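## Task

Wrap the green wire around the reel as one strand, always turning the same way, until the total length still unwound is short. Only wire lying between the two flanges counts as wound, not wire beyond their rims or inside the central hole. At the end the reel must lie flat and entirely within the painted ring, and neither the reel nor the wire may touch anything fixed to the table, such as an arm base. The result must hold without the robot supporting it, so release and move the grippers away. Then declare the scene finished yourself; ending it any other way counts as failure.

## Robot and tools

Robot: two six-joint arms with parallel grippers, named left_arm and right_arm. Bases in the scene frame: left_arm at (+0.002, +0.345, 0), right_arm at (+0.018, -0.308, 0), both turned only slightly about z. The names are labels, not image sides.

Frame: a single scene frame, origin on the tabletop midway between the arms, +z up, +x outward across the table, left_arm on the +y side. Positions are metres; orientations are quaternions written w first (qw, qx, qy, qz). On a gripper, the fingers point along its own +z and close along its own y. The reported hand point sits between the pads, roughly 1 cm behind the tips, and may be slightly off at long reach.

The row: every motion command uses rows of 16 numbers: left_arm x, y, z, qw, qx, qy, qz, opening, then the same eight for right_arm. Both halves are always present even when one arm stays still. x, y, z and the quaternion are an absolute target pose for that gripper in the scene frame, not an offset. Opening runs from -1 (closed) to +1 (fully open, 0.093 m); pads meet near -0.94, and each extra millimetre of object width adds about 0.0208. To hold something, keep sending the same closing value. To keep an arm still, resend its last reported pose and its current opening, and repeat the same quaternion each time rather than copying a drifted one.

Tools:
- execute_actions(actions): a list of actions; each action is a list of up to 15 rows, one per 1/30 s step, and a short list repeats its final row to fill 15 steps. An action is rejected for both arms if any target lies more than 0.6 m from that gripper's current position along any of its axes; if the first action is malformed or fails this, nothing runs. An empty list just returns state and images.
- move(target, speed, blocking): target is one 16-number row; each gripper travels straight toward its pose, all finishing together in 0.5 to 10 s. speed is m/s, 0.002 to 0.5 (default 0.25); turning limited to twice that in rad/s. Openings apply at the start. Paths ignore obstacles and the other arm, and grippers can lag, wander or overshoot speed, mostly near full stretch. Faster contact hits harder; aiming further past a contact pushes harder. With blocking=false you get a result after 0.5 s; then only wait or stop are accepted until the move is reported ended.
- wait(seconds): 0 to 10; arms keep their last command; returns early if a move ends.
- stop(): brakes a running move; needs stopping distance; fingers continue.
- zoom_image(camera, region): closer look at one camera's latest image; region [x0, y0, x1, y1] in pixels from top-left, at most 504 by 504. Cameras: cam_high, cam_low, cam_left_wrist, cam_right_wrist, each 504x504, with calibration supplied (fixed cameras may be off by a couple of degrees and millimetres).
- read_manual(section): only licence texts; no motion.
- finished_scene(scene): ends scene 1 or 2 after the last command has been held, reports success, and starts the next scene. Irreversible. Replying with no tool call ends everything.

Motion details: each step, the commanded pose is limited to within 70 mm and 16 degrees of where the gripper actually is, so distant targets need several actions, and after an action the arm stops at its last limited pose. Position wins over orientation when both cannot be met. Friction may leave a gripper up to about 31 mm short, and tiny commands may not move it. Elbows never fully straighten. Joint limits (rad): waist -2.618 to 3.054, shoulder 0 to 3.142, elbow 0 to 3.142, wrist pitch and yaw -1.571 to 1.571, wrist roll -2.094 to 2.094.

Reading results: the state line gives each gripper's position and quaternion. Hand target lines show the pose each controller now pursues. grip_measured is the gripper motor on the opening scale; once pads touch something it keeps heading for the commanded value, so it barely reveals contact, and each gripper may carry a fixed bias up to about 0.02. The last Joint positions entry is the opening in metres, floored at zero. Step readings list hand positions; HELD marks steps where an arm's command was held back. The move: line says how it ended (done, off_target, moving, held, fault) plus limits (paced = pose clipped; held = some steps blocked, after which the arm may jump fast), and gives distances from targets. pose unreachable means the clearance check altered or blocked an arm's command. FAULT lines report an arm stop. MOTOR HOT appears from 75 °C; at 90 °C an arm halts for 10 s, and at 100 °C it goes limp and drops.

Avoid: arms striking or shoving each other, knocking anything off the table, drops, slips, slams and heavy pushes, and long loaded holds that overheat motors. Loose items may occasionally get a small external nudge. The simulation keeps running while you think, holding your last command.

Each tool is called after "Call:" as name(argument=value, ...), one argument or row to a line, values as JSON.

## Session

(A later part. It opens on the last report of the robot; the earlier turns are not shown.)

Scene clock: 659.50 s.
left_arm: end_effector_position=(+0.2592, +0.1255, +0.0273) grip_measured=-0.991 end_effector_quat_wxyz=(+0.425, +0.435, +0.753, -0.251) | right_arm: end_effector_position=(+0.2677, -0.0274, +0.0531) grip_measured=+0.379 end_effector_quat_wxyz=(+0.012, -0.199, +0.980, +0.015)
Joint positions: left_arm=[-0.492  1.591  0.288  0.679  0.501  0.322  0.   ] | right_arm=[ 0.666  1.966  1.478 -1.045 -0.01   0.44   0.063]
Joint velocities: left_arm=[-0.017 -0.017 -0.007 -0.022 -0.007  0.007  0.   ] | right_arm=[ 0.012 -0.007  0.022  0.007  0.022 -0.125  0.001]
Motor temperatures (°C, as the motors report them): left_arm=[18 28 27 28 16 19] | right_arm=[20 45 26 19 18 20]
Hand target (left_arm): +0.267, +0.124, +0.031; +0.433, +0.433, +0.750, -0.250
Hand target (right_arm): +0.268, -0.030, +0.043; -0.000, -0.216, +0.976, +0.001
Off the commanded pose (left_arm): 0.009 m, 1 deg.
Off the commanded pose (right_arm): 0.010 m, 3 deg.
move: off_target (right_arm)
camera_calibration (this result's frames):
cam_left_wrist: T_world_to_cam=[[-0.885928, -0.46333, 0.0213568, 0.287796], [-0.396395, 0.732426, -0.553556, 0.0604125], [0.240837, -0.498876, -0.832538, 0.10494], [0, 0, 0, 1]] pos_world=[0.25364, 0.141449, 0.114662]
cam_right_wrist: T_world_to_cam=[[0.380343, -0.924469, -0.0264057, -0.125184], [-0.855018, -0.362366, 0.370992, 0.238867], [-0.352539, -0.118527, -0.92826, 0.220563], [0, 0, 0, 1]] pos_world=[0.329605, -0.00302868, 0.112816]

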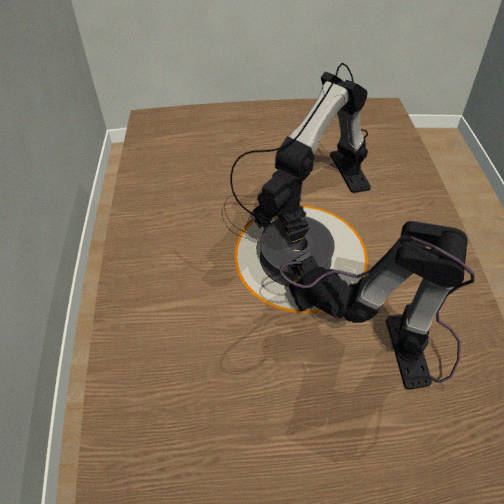

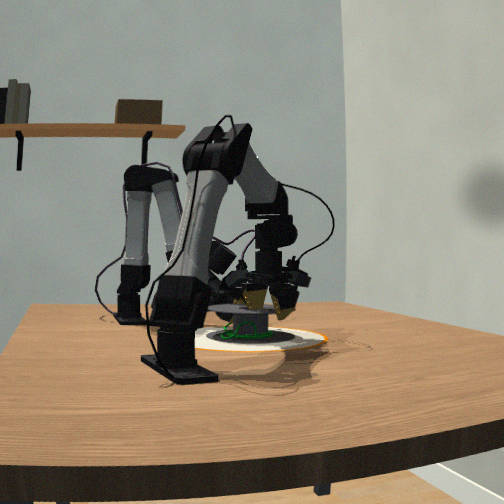

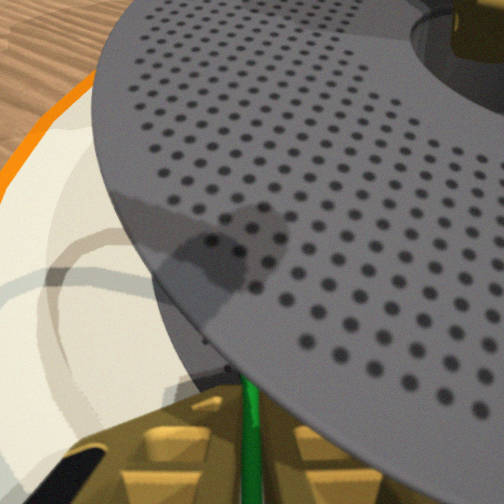

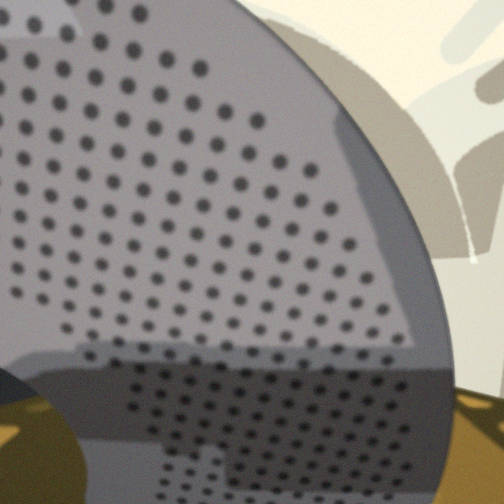

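Call:
move(
  target=[0.267,0.127,0.028,0.433,0.433,0.75,-0.25,-1, 0.284,-0.027,0.043,0,-0.342,0.9397,0,0.3],
  speed=0.025,
)

Call:
zoom_image(
  camera="cam_low",
  region=[190,280,330,360],
)

Scene clock: 666.67 s.
left_arm: end_effector_position=(+0.2610, +0.1272, +0.0280) grip_measured=-0.991 end_effector_quat_wxyz=(+0.427, +0.433, +0.753, -0.250) | right_arm: end_effector_position=(+0.2775, -0.0206, +0.0532) grip_measured=+0.379 end_effector_quat_wxyz=(+0.007, -0.336, +0.942, +0.020)
Joint positions: left_arm=[-0.483  1.591  0.288  0.681  0.504  0.326  0.   ] | right_arm=[ 0.651  2.015  1.549 -1.074 -0.029  0.14   0.063]
Joint velocities: left_arm=[ 0.027  0.002 -0.002  0.066  0.022  0.007  0.   ] | right_arm=[-0.002 -0.007 -0.022 -0.051 -0.007 -0.051 -0.   ]
Motor temperatures (°C, as the motors report them): left_arm=[18 27 27 28 16 19] | right_arm=[20 44 26 19 18 20]
Hand target (left_arm): +0.267, +0.127, +0.028; +0.433, +0.433, +0.750, -0.250
Hand target (right_arm): +0.283, -0.027, +0.043; -0.000, -0.342, +0.940, +0.001
Off the commanded pose (left_arm): 0.006 m, 1 deg.
Off the commanded pose (right_arm): 0.014 m, 3 deg.
move: off_target (right_arm)
camera_calibration (this result's frames):
cam_left_wrist: T_world_to_cam=[[-0.884138, -0.466874, 0.0181376, 0.290261], [-0.396929, 0.730068, -0.556281, 0.0607107], [0.246472, -0.499029, -0.830796, 0.104418], [0, 0, 0, 1]] pos_world=[0.254993, 0.1433, 0.115257]
cam_right_wrist: T_world_to_cam=[[0.624401, -0.78033, -0.0347692, -0.186954], [-0.715985, -0.589572, 0.373859, 0.206265], [-0.312232, -0.208544, -0.926834, 0.211848], [0, 0, 0, 1]] pos_world=[0.330562, 0.0199023, 0.112734]

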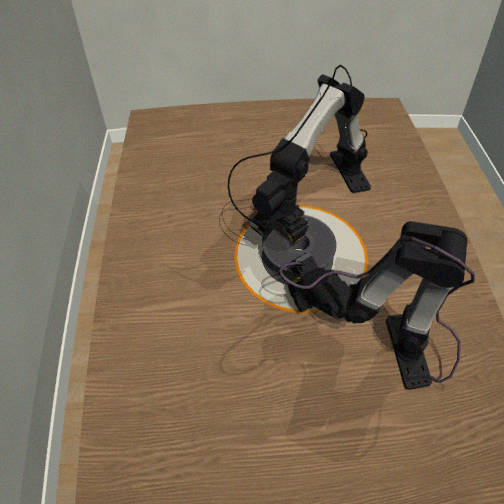

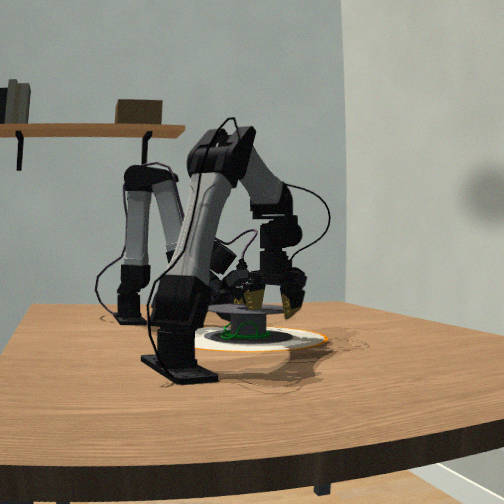

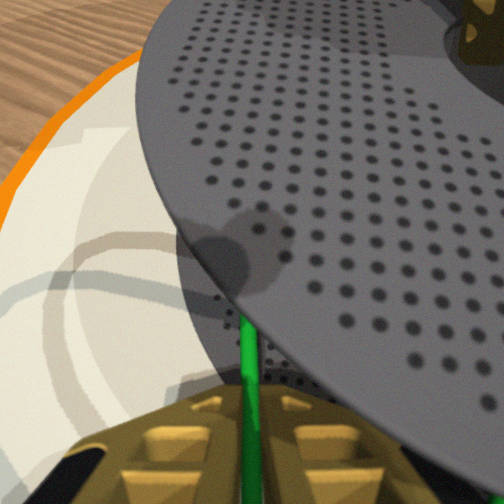

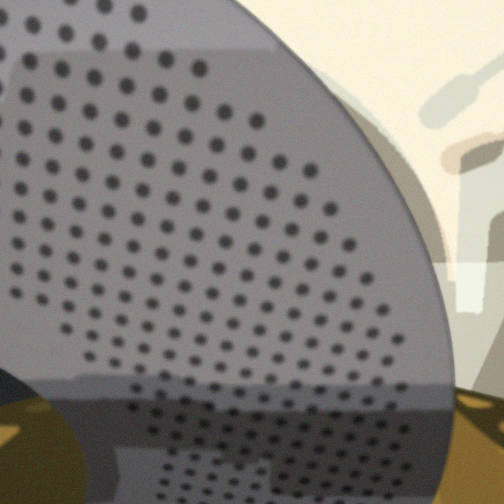

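Region (190, 280, 330, 360) of cam_low's 504x504 image, scaled by 3.600, with more detail than that image has; it fills the top 288 rows of this view, and the rest is white.

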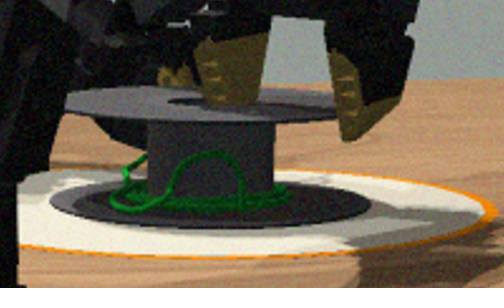

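Call:
zoom_image(
  camera="cam_high",
  region=[240,190,380,320],
)

Call:
zoom_image(
  camera="cam_left_wrist",
  region=[304,354,504,504],
)

Region (240, 190, 380, 320) of cam_high's 504x504 image, scaled by 3.600, with more detail than that image has; it fills the top 468 rows of this view, and the rest is white.

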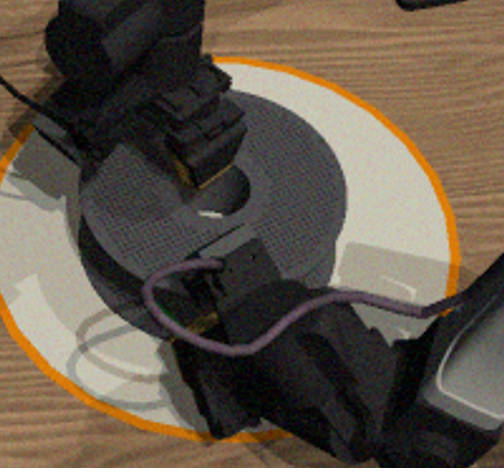

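Region (304, 354, 504, 504) of cam_left_wrist's 504x504 image, scaled by 2.520, with more detail than that image has; it fills the top 378 rows of this view, and the rest is white.

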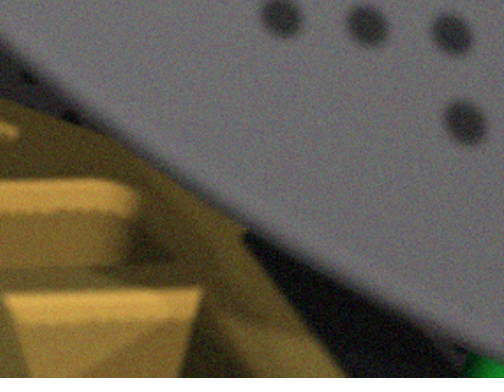

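Call:
move(
  target=[0.267,0.127,0.028,0.433,0.433,0.75,-0.25,-1, 0.297,-0.017,0.043,0,-0.4226,0.9063,0,0.3],
  speed=0.02,
)

Call:
zoom_image(
  camera="cam_low",
  region=[190,280,330,360],
)

Scene clock: 673.10 s.
left_arm: end_effector_position=(+0.2610, +0.1272, +0.0281) grip_measured=-0.991 end_effector_quat_wxyz=(+0.427, +0.433, +0.753, -0.250) | right_arm: end_effector_position=(+0.2867, -0.0111, +0.0532) grip_measured=+0.379 end_effector_quat_wxyz=(+0.001, -0.419, +0.908, +0.022)
Joint positions: left_arm=[-0.483  1.591  0.288  0.682  0.505  0.326  0.   ] | right_arm=[ 0.646  2.077  1.641 -1.116 -0.039 -0.045  0.063]
Joint velocities: left_arm=[-0.007 -0.002  0.007 -0.037 -0.007  0.007  0.   ] | right_arm=[-0.002 -0.002  0.007  0.007 -0.037  0.066 -0.   ]
Motor temperatures (°C, as the motors report them): left_arm=[18 27 27 28 16 19] | right_arm=[20 44 26 19 18 20]
Hand target (left_arm): +0.267, +0.127, +0.028; +0.433, +0.433, +0.750, -0.250
Hand target (right_arm): +0.296, -0.017, +0.043; -0.000, -0.422, +0.906, +0.001
Off the commanded pose (left_arm): 0.006 m, 1 deg.
Off the commanded pose (right_arm): 0.016 m, 3 deg.
move: off_target (right_arm)
camera_calibration (this result's frames):
cam_left_wrist: T_world_to_cam=[[-0.884287, -0.466594, 0.0180927, 0.290233], [-0.396566, 0.729986, -0.556647, 0.0607282], [0.24652, -0.49941, -0.830552, 0.104489], [0, 0, 0, 1]] pos_world=[0.254973, 0.143273, 0.115337]
cam_right_wrist: T_world_to_cam=[[0.754327, -0.655323, -0.0392735, -0.22084], [-0.595439, -0.708136, 0.379468, 0.182239], [-0.276485, -0.262858, -0.924371, 0.205645], [0, 0, 0, 1]] pos_world=[0.331955, 0.0383842, 0.112265]

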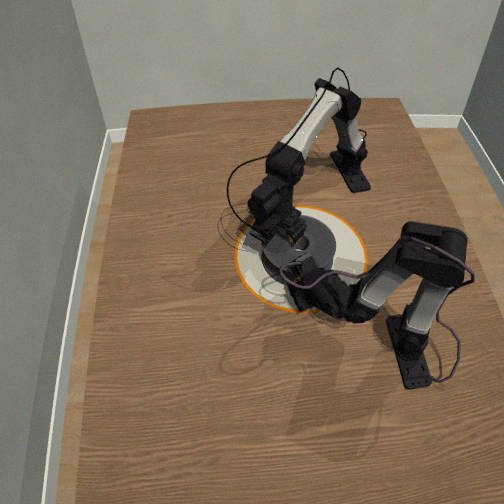

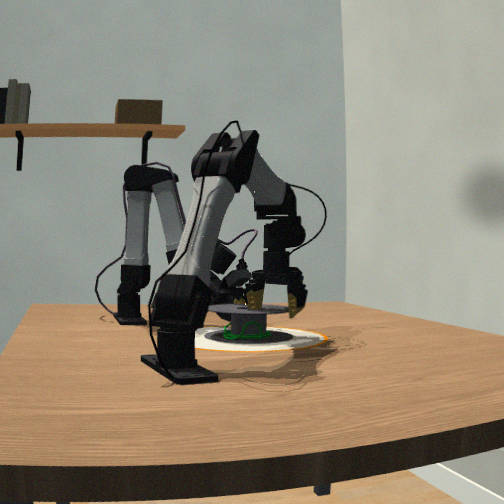

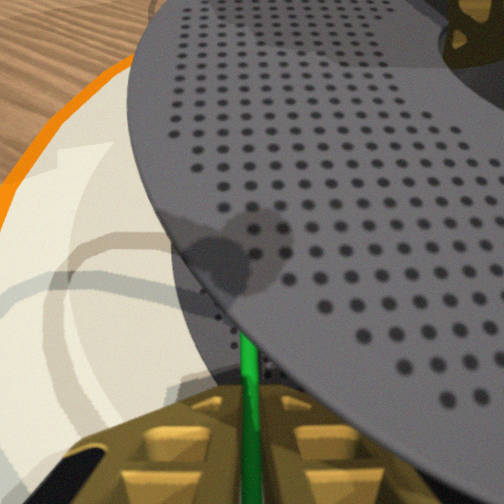

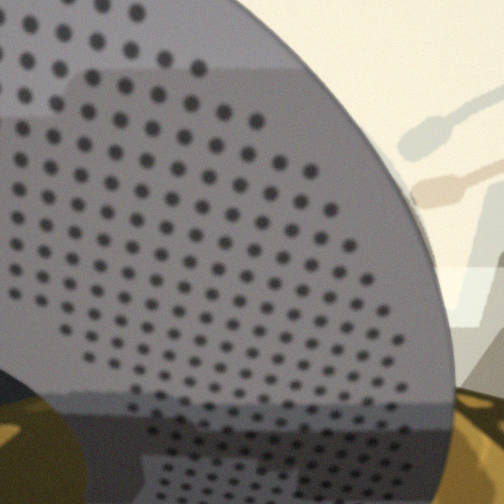

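Region (190, 280, 330, 360) of cam_low's 504x504 image, scaled by 3.600, with more detail than that image has; it fills the top 288 rows of this view, and the rest is white.

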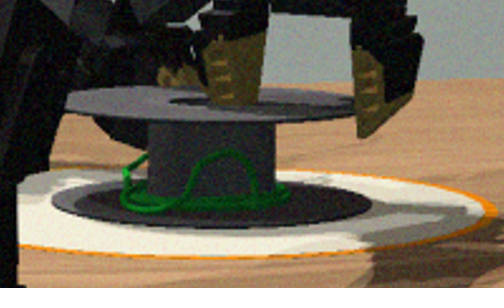

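Call:
move(
  target=[0.267,0.127,0.028,0.433,0.433,0.75,-0.25,-1, 0.288,-0.012,0.05,0,-0.4226,0.9063,0,1.0],
  speed=0.1,
)

Call:
move(
  target=[0.267,0.127,0.028,0.433,0.433,0.75,-0.25,-1, 0.286,-0.014,0.097,0,-0.4226,0.9063,0,1.0],
  speed=0.15,
)

Call:
move(
  target=[0.267,0.127,0.028,0.433,0.433,0.75,-0.25,-1, 0.241,-0.034,0.092,0,-0.0436,0.999,0,1.0],
  speed=0.15,
)

Scene clock: 674.30 s.
left_arm: end_effector_position=(+0.2610, +0.1272, +0.0281) grip_measured=-0.991 end_effector_quat_wxyz=(+0.427, +0.433, +0.753, -0.250) | right_arm: end_effector_position=(+0.2892, -0.0142, +0.0531) grip_measured=+0.990 end_effector_quat_wxyz=(+0.005, -0.419, +0.908, +0.010)
Joint positions: left_arm=[-0.483  1.591  0.288  0.682  0.505  0.326  0.   ] | right_arm=[ 0.646  2.077  1.641 -1.118 -0.015 -0.045  0.093]
Joint velocities: left_arm=[ 0.007  0.012 -0.017 -0.022  0.007 -0.007  0.   ] | right_arm=[-0.007 -0.002 -0.012 -0.007 -0.007 -0.022 -0.   ]
Motor temperatures (°C, as the motors report them): left_arm=[18 27 27 28 16 19] | right_arm=[20 44 26 19 18 20]
Hand target (left_arm): +0.267, +0.127, +0.028; +0.433, +0.433, +0.750, -0.250
Hand target (right_arm): +0.288, -0.012, +0.050; +0.000, -0.423, +0.906, -0.000
Off the commanded pose (left_arm): 0.006 m, 1 deg.
Off the commanded pose (right_arm): 0.004 m, 1 deg.
move: done
camera_calibration (this result's frames):
cam_left_wrist: T_world_to_cam=[[-0.884287, -0.466594, 0.0180927, 0.290233], [-0.396566, 0.729986, -0.556647, 0.0607282], [0.24652, -0.49941, -0.830552, 0.104489], [0, 0, 0, 1]] pos_world=[0.254973, 0.143273, 0.115337]
cam_right_wrist: T_world_to_cam=[[0.754232, -0.65642, -0.0157383, -0.226037], [-0.601991, -0.700866, 0.382613, 0.183413], [-0.262185, -0.279104, -0.923775, 0.201019], [0, 0, 0, 1]] pos_world=[0.333602, 0.036278, 0.111963]

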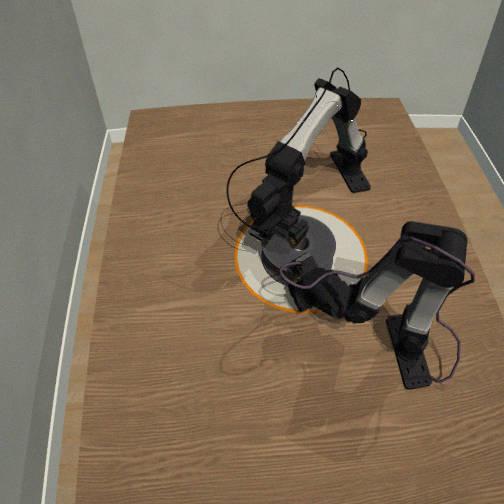

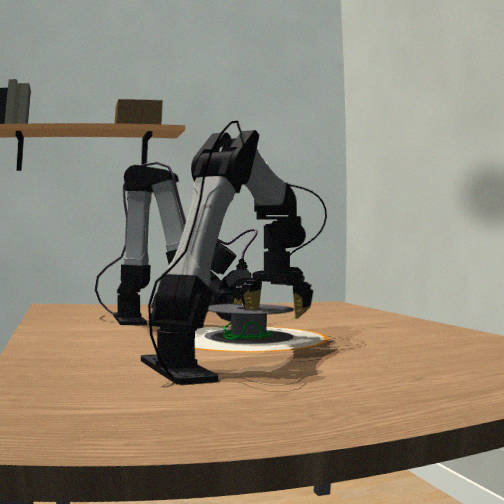

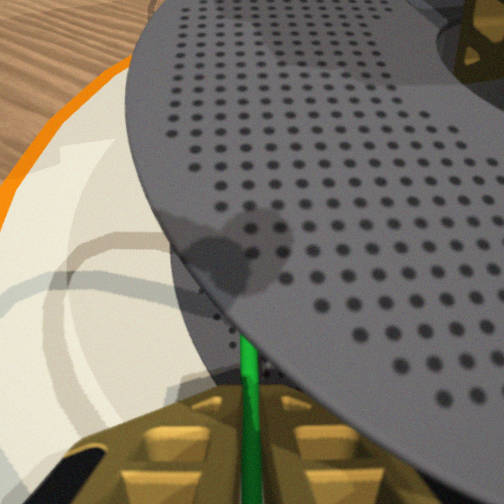

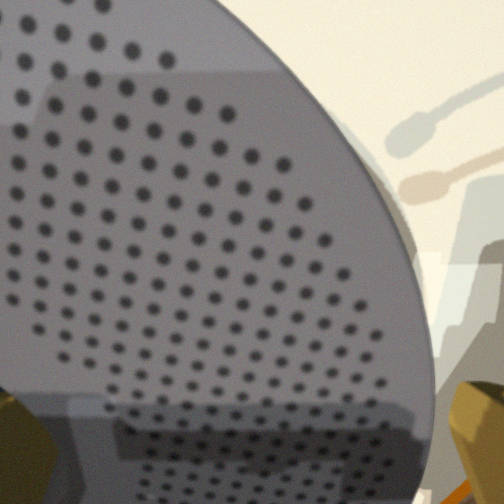

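Scene clock: 675.30 s.
left_arm: end_effector_position=(+0.2610, +0.1272, +0.0281) grip_measured=-0.991 end_effector_quat_wxyz=(+0.427, +0.433, +0.753, -0.250) | right_arm: end_effector_position=(+0.2881, -0.0159, +0.0892) grip_measured=+0.990 end_effector_quat_wxyz=(-0.007, -0.419, +0.908, +0.004)
Joint positions: left_arm=[-0.483  1.591  0.288  0.682  0.505  0.326  0.   ] | right_arm=[ 0.646  2.077  1.786 -1.29  -0.013 -0.045  0.093]
Joint velocities: left_arm=[ 0.027 -0.022  0.002 -0.022  0.095  0.051  0.   ] | right_arm=[-0.012  0.007  0.007 -0.022 -0.051 -0.051 -0.001]
Motor temperatures (°C, as the motors report them): left_arm=[18 27 27 28 16 19] | right_arm=[20 44 26 19 18 20]
Hand target (left_arm): +0.267, +0.127, +0.028; +0.433, +0.433, +0.750, -0.250
Hand target (right_arm): +0.287, -0.013, +0.097; +0.000, -0.423, +0.906, +0.000
Off the commanded pose (left_arm): 0.006 m, 1 deg.
Off the commanded pose (right_arm): 0.008 m, 1 deg.
move: done
camera_calibration (this result's frames):
cam_left_wrist: T_world_to_cam=[[-0.884287, -0.466594, 0.0180927, 0.290233], [-0.396566, 0.729986, -0.556647, 0.0607282], [0.24652, -0.49941, -0.830552, 0.104489], [0, 0, 0, 1]] pos_world=[0.254973, 0.143273, 0.115337]
cam_right_wrist: T_world_to_cam=[[0.753971, -0.656742, -0.0147604, -0.225737], [-0.595349, -0.692641, 0.407196, 0.163756], [-0.277646, -0.298226, -0.913221, 0.236844], [0, 0, 0, 1]] pos_world=[0.33345, 0.0358065, 0.146278]

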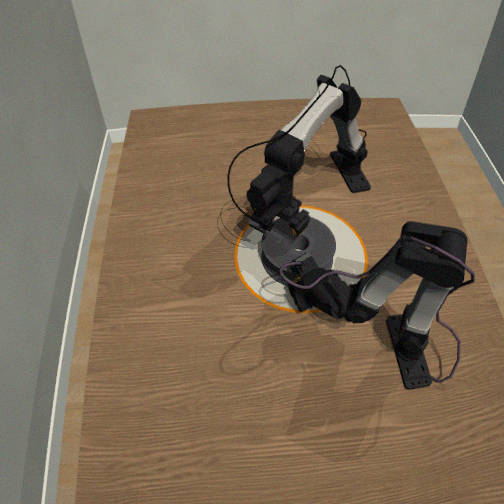

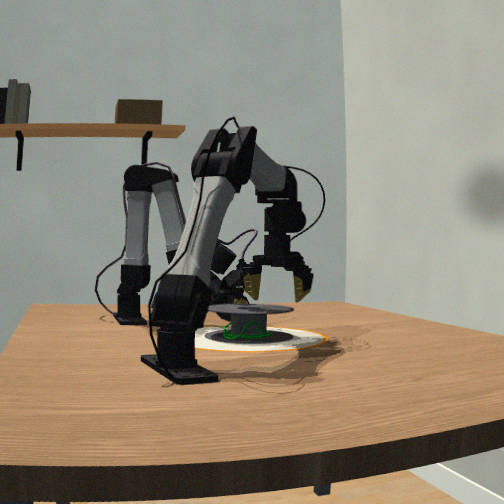

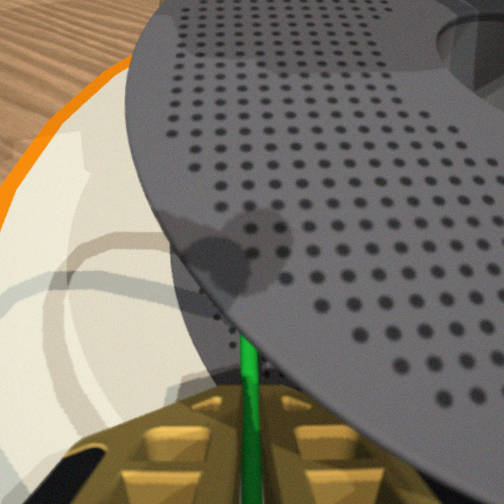

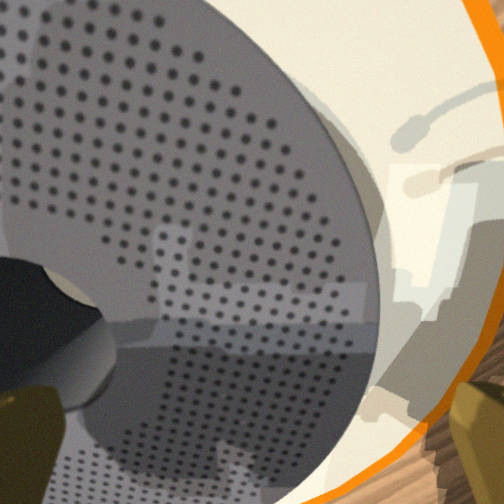

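Scene clock: 678.37 s.
left_arm: end_effector_position=(+0.2610, +0.1272, +0.0281) grip_measured=-0.991 end_effector_quat_wxyz=(+0.427, +0.433, +0.753, -0.250) | right_arm: end_effector_position=(+0.2437, -0.0333, +0.0931) grip_measured=+0.990 end_effector_quat_wxyz=(-0.007, -0.043, +0.999, +0.000)
Joint positions: left_arm=[-0.483  1.591  0.288  0.682  0.505  0.326  0.   ] | right_arm=[ 0.705  1.905  1.556 -1.231 -0.011  0.793  0.093]
Joint velocities: left_arm=[-0.002  0.007  0.012  0.022 -0.007  0.081  0.   ] | right_arm=[-0.007  0.002  0.002  0.051  0.007  0.007 -0.001]
Motor temperatures (°C, as the motors report them): left_arm=[18 27 27 28 16 19] | right_arm=[20 45 26 19 18 20]
Hand target (left_arm): +0.267, +0.127, +0.028; +0.433, +0.433, +0.750, -0.250
Hand target (right_arm): +0.241, -0.034, +0.093; +0.001, -0.044, +0.999, -0.001
Off the commanded pose (left_arm): 0.006 m, 1 deg.
Off the commanded pose (right_arm): 0.003 m, 1 deg.
move: done
camera_calibration (this result's frames):
cam_left_wrist: T_world_to_cam=[[-0.884287, -0.466594, 0.0180927, 0.290233], [-0.396566, 0.729986, -0.556647, 0.0607282], [0.24652, -0.49941, -0.830552, 0.104489], [0, 0, 0, 1]] pos_world=[0.254973, 0.143273, 0.115337]
cam_right_wrist: T_world_to_cam=[[0.0752301, -0.997163, -0.00242228, -0.050771], [-0.908605, -0.0695493, 0.411825, 0.220345], [-0.410826, -0.0287808, -0.91126, 0.264126], [0, 0, 0, 1]] pos_world=[0.312535, -0.0277005, 0.149821]

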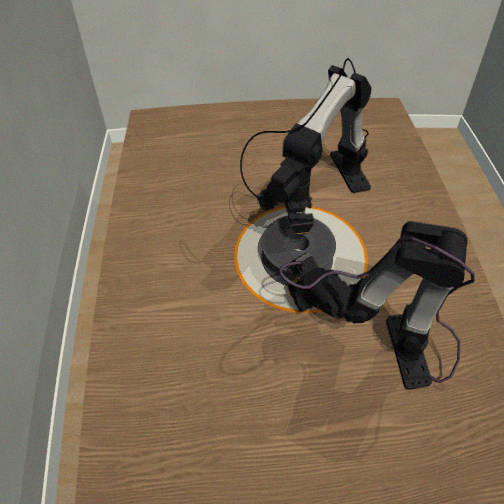

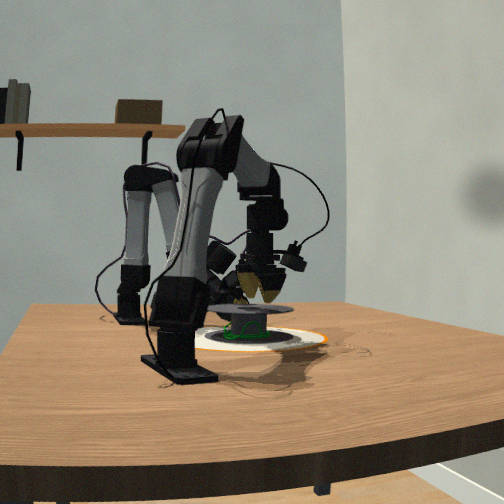

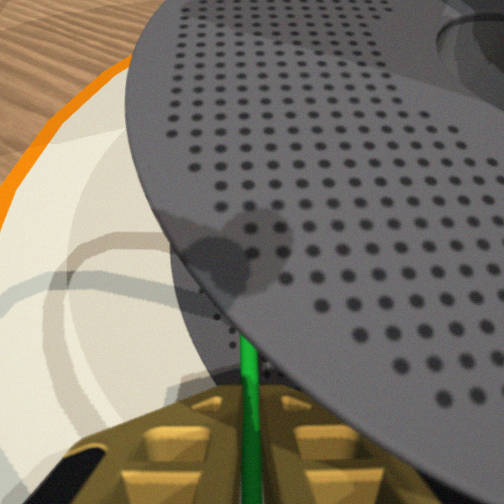

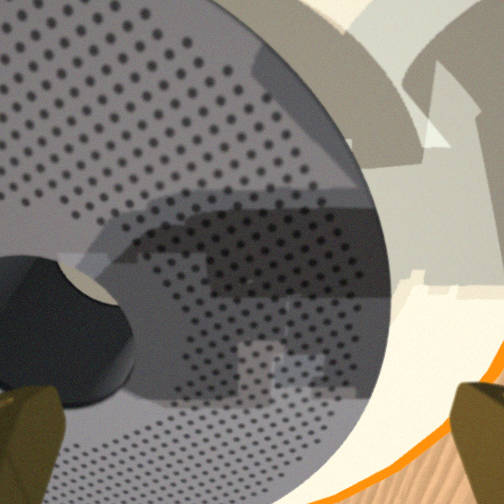

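Call:
move(
  target=[0.267,0.127,0.028,0.433,0.433,0.75,-0.25,-1, 0.241,-0.034,0.043,0,-0.0436,0.999,0,1.0],
  speed=0.1,
)

Call:
move(
  target=[0.267,0.127,0.028,0.433,0.433,0.75,-0.25,-1, 0.243,-0.034,0.043,0,-0.0436,0.999,0,0.3],
  speed=0.05,
)

Call:
move(
  target=[0.267,0.127,0.028,0.433,0.433,0.75,-0.25,-1, 0.268,-0.032,0.043,0,-0.2164,0.9763,0,0.3],
  speed=0.03,
)

Call:
zoom_image(
  camera="cam_low",
  region=[190,280,330,360],
)

Scene clock: 680.03 s.
left_arm: end_effector_position=(+0.2610, +0.1272, +0.0281) grip_measured=-0.991 end_effector_quat_wxyz=(+0.427, +0.433, +0.753, -0.250) | right_arm: end_effector_position=(+0.2441, -0.0329, +0.0545) grip_measured=+0.990 end_effector_quat_wxyz=(+0.004, -0.041, +0.999, +0.012)
Joint positions: left_arm=[-0.483  1.591  0.288  0.682  0.505  0.326  0.   ] | right_arm=[ 0.705  1.905  1.4   -1.042 -0.011  0.796  0.093]
Joint velocities: left_arm=[ 0.012  0.002 -0.012 -0.022 -0.022  0.007  0.   ] | right_arm=[-0.002  0.002  0.022 -0.051 -0.007 -0.037 -0.   ]
Motor temperatures (°C, as the motors report them): left_arm=[18 26 27 28 16 19] | right_arm=[20 45 26 19 18 20]
Hand target (left_arm): +0.267, +0.127, +0.028; +0.433, +0.433, +0.750, -0.250
Hand target (right_arm): +0.240, -0.035, +0.043; +0.000, -0.044, +0.999, -0.000
Off the commanded pose (left_arm): 0.006 m, 1 deg.
Off the commanded pose (right_arm): 0.012 m, 2 deg.
move: off_target (right_arm)
camera_calibration (this result's frames):
cam_left_wrist: T_world_to_cam=[[-0.884287, -0.466594, 0.0180927, 0.290233], [-0.396566, 0.729986, -0.556647, 0.0607282], [0.24652, -0.49941, -0.830552, 0.104489], [0, 0, 0, 1]] pos_world=[0.254973, 0.143273, 0.115337]
cam_right_wrist: T_world_to_cam=[[0.0724833, -0.997036, -0.0257825, -0.0484943], [-0.917335, -0.0767907, 0.390641, 0.239732], [-0.391463, -0.00466376, -0.920182, 0.225729], [0, 0, 0, 1]] pos_world=[0.311794, -0.0288887, 0.112813]

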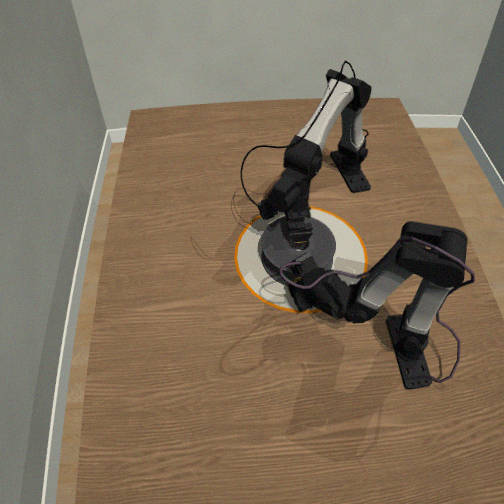

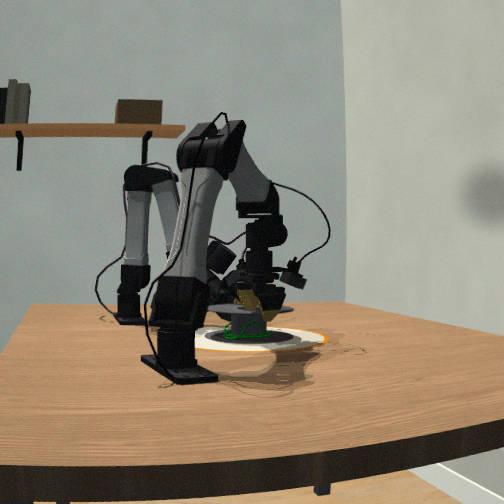

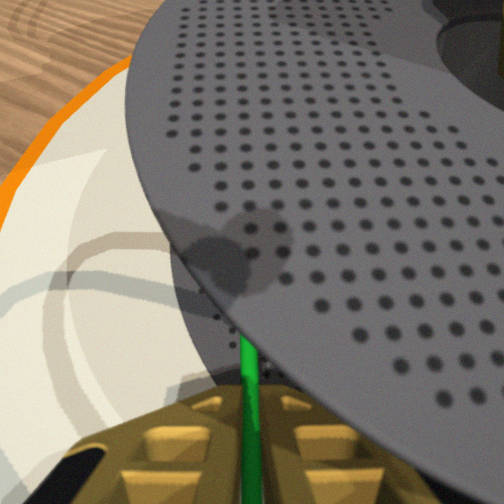

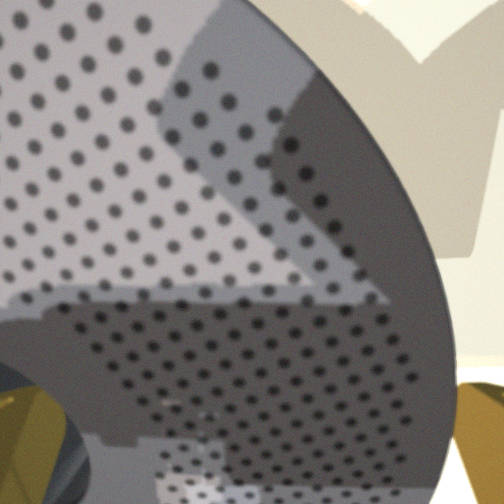

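Scene clock: 680.73 s.
left_arm: end_effector_position=(+0.2610, +0.1272, +0.0281) grip_measured=-0.991 end_effector_quat_wxyz=(+0.427, +0.433, +0.753, -0.250) | right_arm: end_effector_position=(+0.2442, -0.0328, +0.0541) grip_measured=+0.379 end_effector_quat_wxyz=(+0.004, -0.041, +0.999, +0.012)
Joint positions: left_arm=[-0.483  1.591  0.288  0.682  0.505  0.326  0.   ] | right_arm=[ 0.705  1.907  1.4   -1.042 -0.011  0.796  0.063]
Joint velocities: left_arm=[-0.002  0.007  0.002 -0.022 -0.037  0.051  0.   ] | right_arm=[-0.007 -0.002  0.012  0.081 -0.022 -0.095 -0.   ]
Motor temperatures (°C, as the motors report them): left_arm=[18 26 27 28 16 19] | right_arm=[20 45 26 19 18 20]
Hand target (left_arm): +0.267, +0.127, +0.028; +0.433, +0.433, +0.750, -0.250
Hand target (right_arm): +0.243, -0.034, +0.043; -0.000, -0.044, +0.999, -0.000
Off the commanded pose (left_arm): 0.006 m, 1 deg.
Off the commanded pose (right_arm): 0.011 m, 1 deg.
move: off_target (right_arm)
camera_calibration (this result's frames):
cam_left_wrist: T_world_to_cam=[[-0.884287, -0.466594, 0.0180927, 0.290233], [-0.396566, 0.729986, -0.556647, 0.0607282], [0.24652, -0.49941, -0.830552, 0.104489], [0, 0, 0, 1]] pos_world=[0.254973, 0.143273, 0.115337]
cam_right_wrist: T_world_to_cam=[[0.0720904, -0.997079, -0.0252353, -0.0484214], [-0.91717, -0.0762123, 0.391141, 0.239849], [-0.391922, -0.00505247, -0.919985, 0.225472], [0, 0, 0, 1]] pos_world=[0.31184, -0.0288614, 0.112395]

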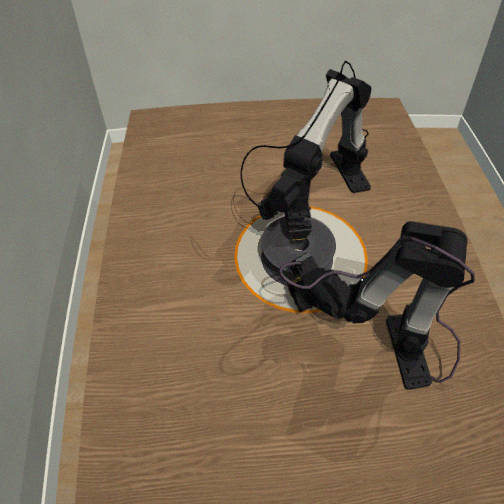

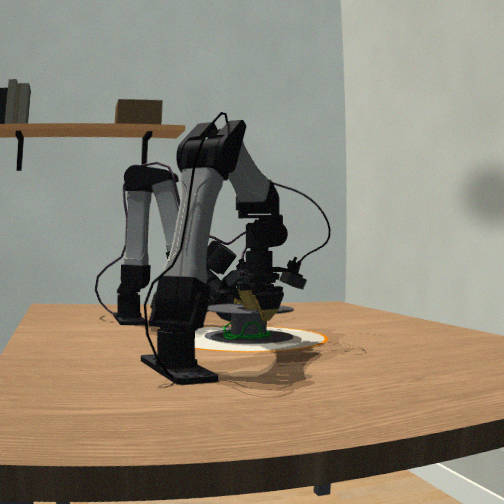

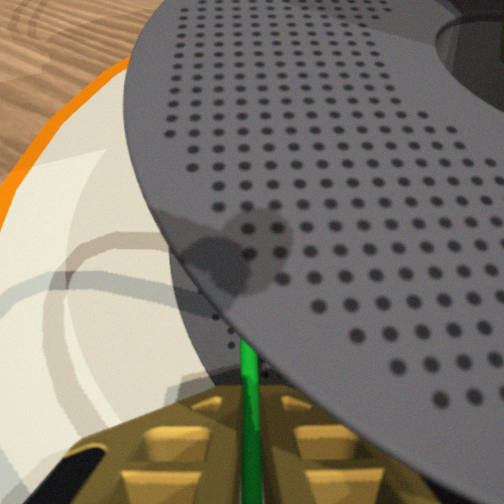

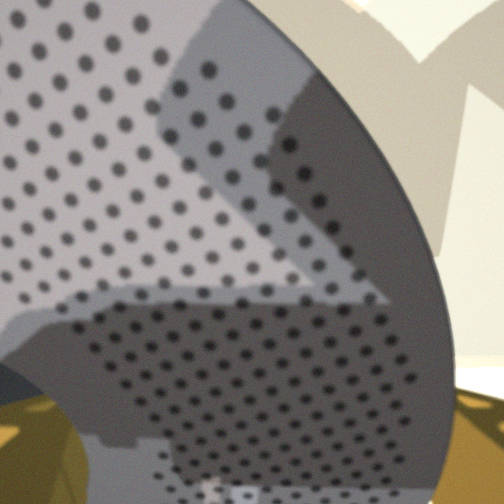

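Scene clock: 686.87 s.
left_arm: end_effector_position=(+0.2602, +0.1265, +0.0284) grip_measured=-0.991 end_effector_quat_wxyz=(+0.427, +0.436, +0.751, -0.252) | right_arm: end_effector_position=(+0.2667, -0.0270, +0.0537) grip_measured=+0.379 end_effector_quat_wxyz=(+0.012, -0.203, +0.979, +0.019)
Joint positions: left_arm=[-0.483  1.591  0.288  0.682  0.511  0.33   0.   ] | right_arm=[ 0.666  1.959  1.471 -1.04  -0.017  0.431  0.063]
Joint velocities: left_arm=[ 0.002 -0.002 -0.007 -0.066  0.022 -0.037  0.   ] | right_arm=[-0.017  0.002  0.017  0.022 -0.007  0.022 -0.   ]
Motor temperatures (°C, as the motors report them): left_arm=[18 26 27 29 16 19] | right_arm=[20 44 26 19 18 20]
Hand target (left_arm): +0.267, +0.127, +0.028; +0.433, +0.433, +0.750, -0.250
Hand target (right_arm): +0.268, -0.032, +0.043; -0.000, -0.216, +0.976, +0.001
Off the commanded pose (left_arm): 0.007 m, 1 deg.
Off the commanded pose (right_arm): 0.012 m, 3 deg.
move: off_target (right_arm)
camera_calibration (this result's frames):
cam_left_wrist: T_world_to_cam=[[-0.887745, -0.460002, 0.0175266, 0.289284], [-0.390325, 0.732001, -0.558409, 0.0592382], [0.24404, -0.502566, -0.82938, 0.105623], [0, 0, 0, 1]] pos_world=[0.254156, 0.142792, 0.115611]
cam_right_wrist: T_world_to_cam=[[0.38865, -0.920735, -0.0346117, -0.126104], [-0.851253, -0.373189, 0.368914, 0.236694], [-0.352589, -0.113915, -0.928819, 0.221033], [0, 0, 0, 1]] pos_world=[0.328431, -0.00259727, 0.113615]

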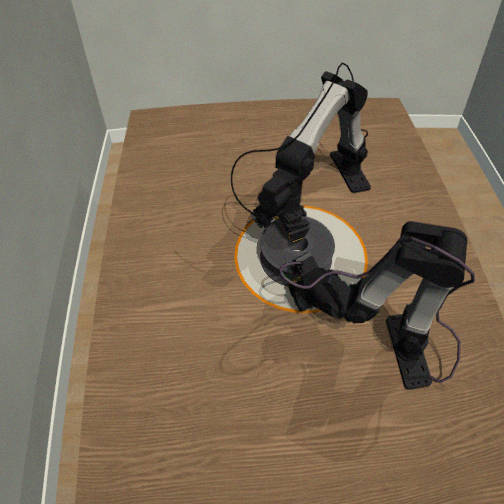

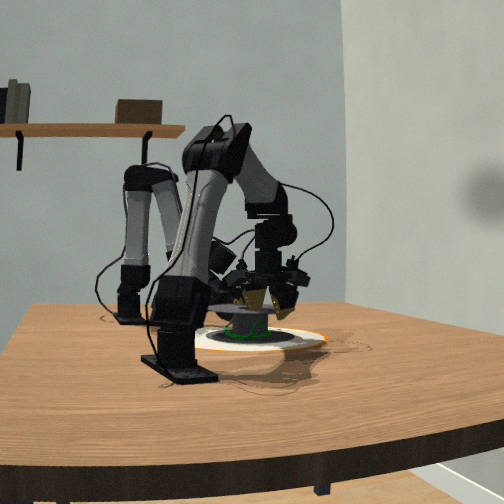

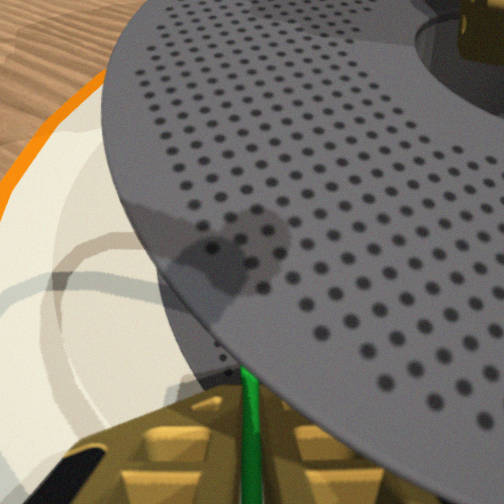

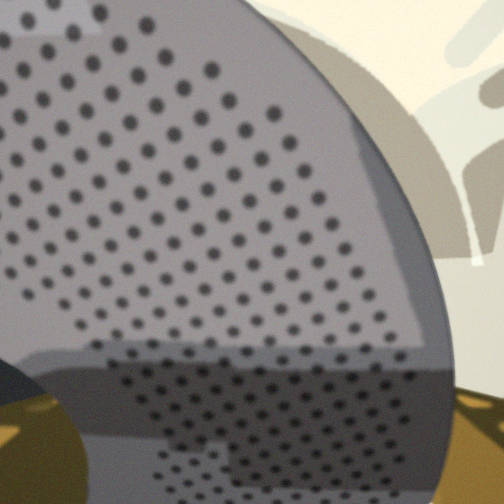

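Region (190, 280, 330, 360) of cam_low's 504x504 image, scaled by 3.600, with more detail than that image has; it fills the top 288 rows of this view, and the rest is white.

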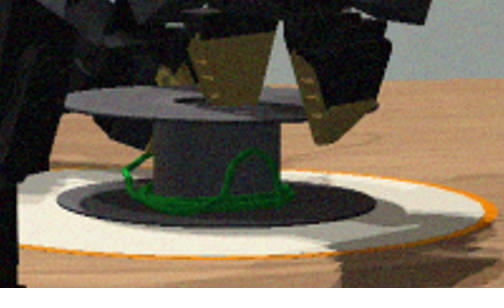

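Call:
move(
  target=[0.267,0.128,0.028,0.433,0.433,0.75,-0.25,-1, 0.288,-0.030,0.043,0,-0.342,0.9397,0,0.3],
  speed=0.025,
)

Call:
zoom_image(
  camera="cam_low",
  region=[190,280,330,360],
)

Scene clock: 693.90 s.
left_arm: end_effector_position=(+0.2610, +0.1276, +0.0282) grip_measured=-0.991 end_effector_quat_wxyz=(+0.427, +0.434, +0.752, -0.251) | right_arm: end_effector_position=(+0.2806, -0.0218, +0.0538) grip_measured=+0.379 end_effector_quat_wxyz=(+0.007, -0.336, +0.942, +0.024)
Joint positions: left_arm=[-0.479  1.591  0.288  0.681  0.511  0.33   0.   ] | right_arm=[ 0.639  2.016  1.553 -1.073 -0.037  0.128  0.063]
Joint velocities: left_arm=[-0.002  0.012 -0.017  0.051  0.007 -0.066  0.   ] | right_arm=[-0.007 -0.007  0.012 -0.081  0.022 -0.022 -0.   ]
Motor temperatures (°C, as the motors report them): left_arm=[18 26 27 29 16 19] | right_arm=[20 44 26 19 18 20]
Hand target (left_arm): +0.267, +0.128, +0.028; +0.433, +0.433, +0.750, -0.250
Hand target (right_arm): +0.287, -0.030, +0.043; -0.000, -0.342, +0.940, +0.001
Off the commanded pose (left_arm): 0.006 m, 1 deg.
Off the commanded pose (right_arm): 0.015 m, 3 deg.
move: off_target (right_arm)
camera_calibration (this result's frames):
cam_left_wrist: T_world_to_cam=[[-0.885795, -0.463729, 0.0179804, 0.290491], [-0.393776, 0.730542, -0.557896, 0.0597311], [0.245577, -0.501261, -0.829716, 0.105317], [0, 0, 0, 1]] pos_world=[0.254972, 0.143864, 0.115484]
cam_right_wrist: T_world_to_cam=[[0.625067, -0.779398, -0.0427857, -0.189545], [-0.714197, -0.593174, 0.371574, 0.207081], [-0.314984, -0.201701, -0.927417, 0.214064], [0, 0, 0, 1]] pos_world=[0.333802, 0.0182808, 0.113471]

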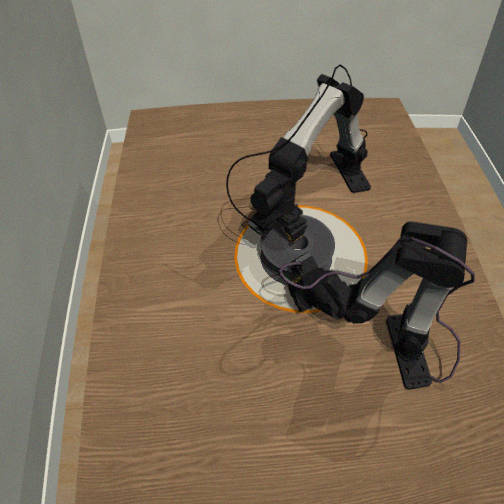

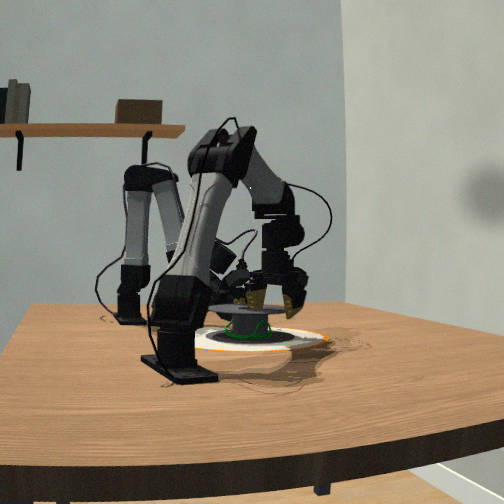

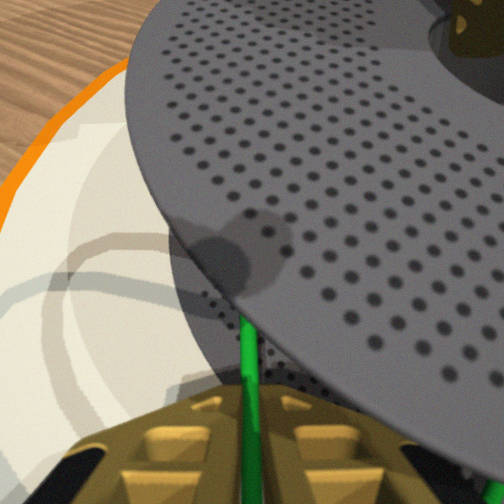

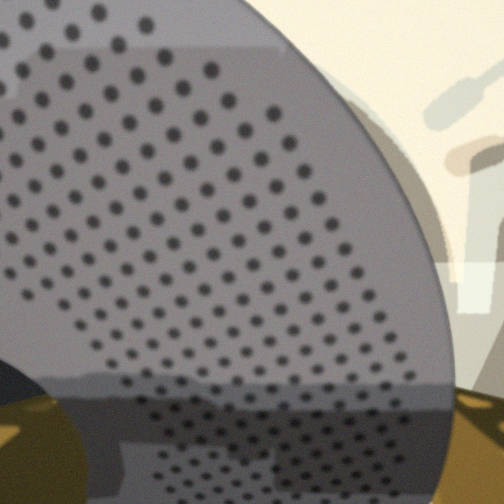

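Region (190, 280, 330, 360) of cam_low's 504x504 image, scaled by 3.600, with more detail than that image has; it fills the top 288 rows of this view, and the rest is white.

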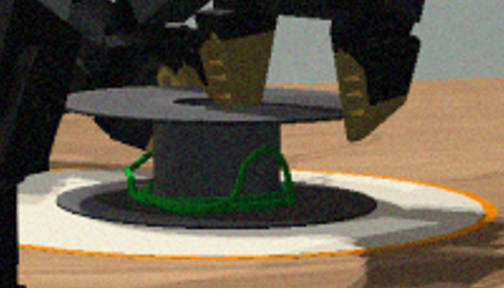

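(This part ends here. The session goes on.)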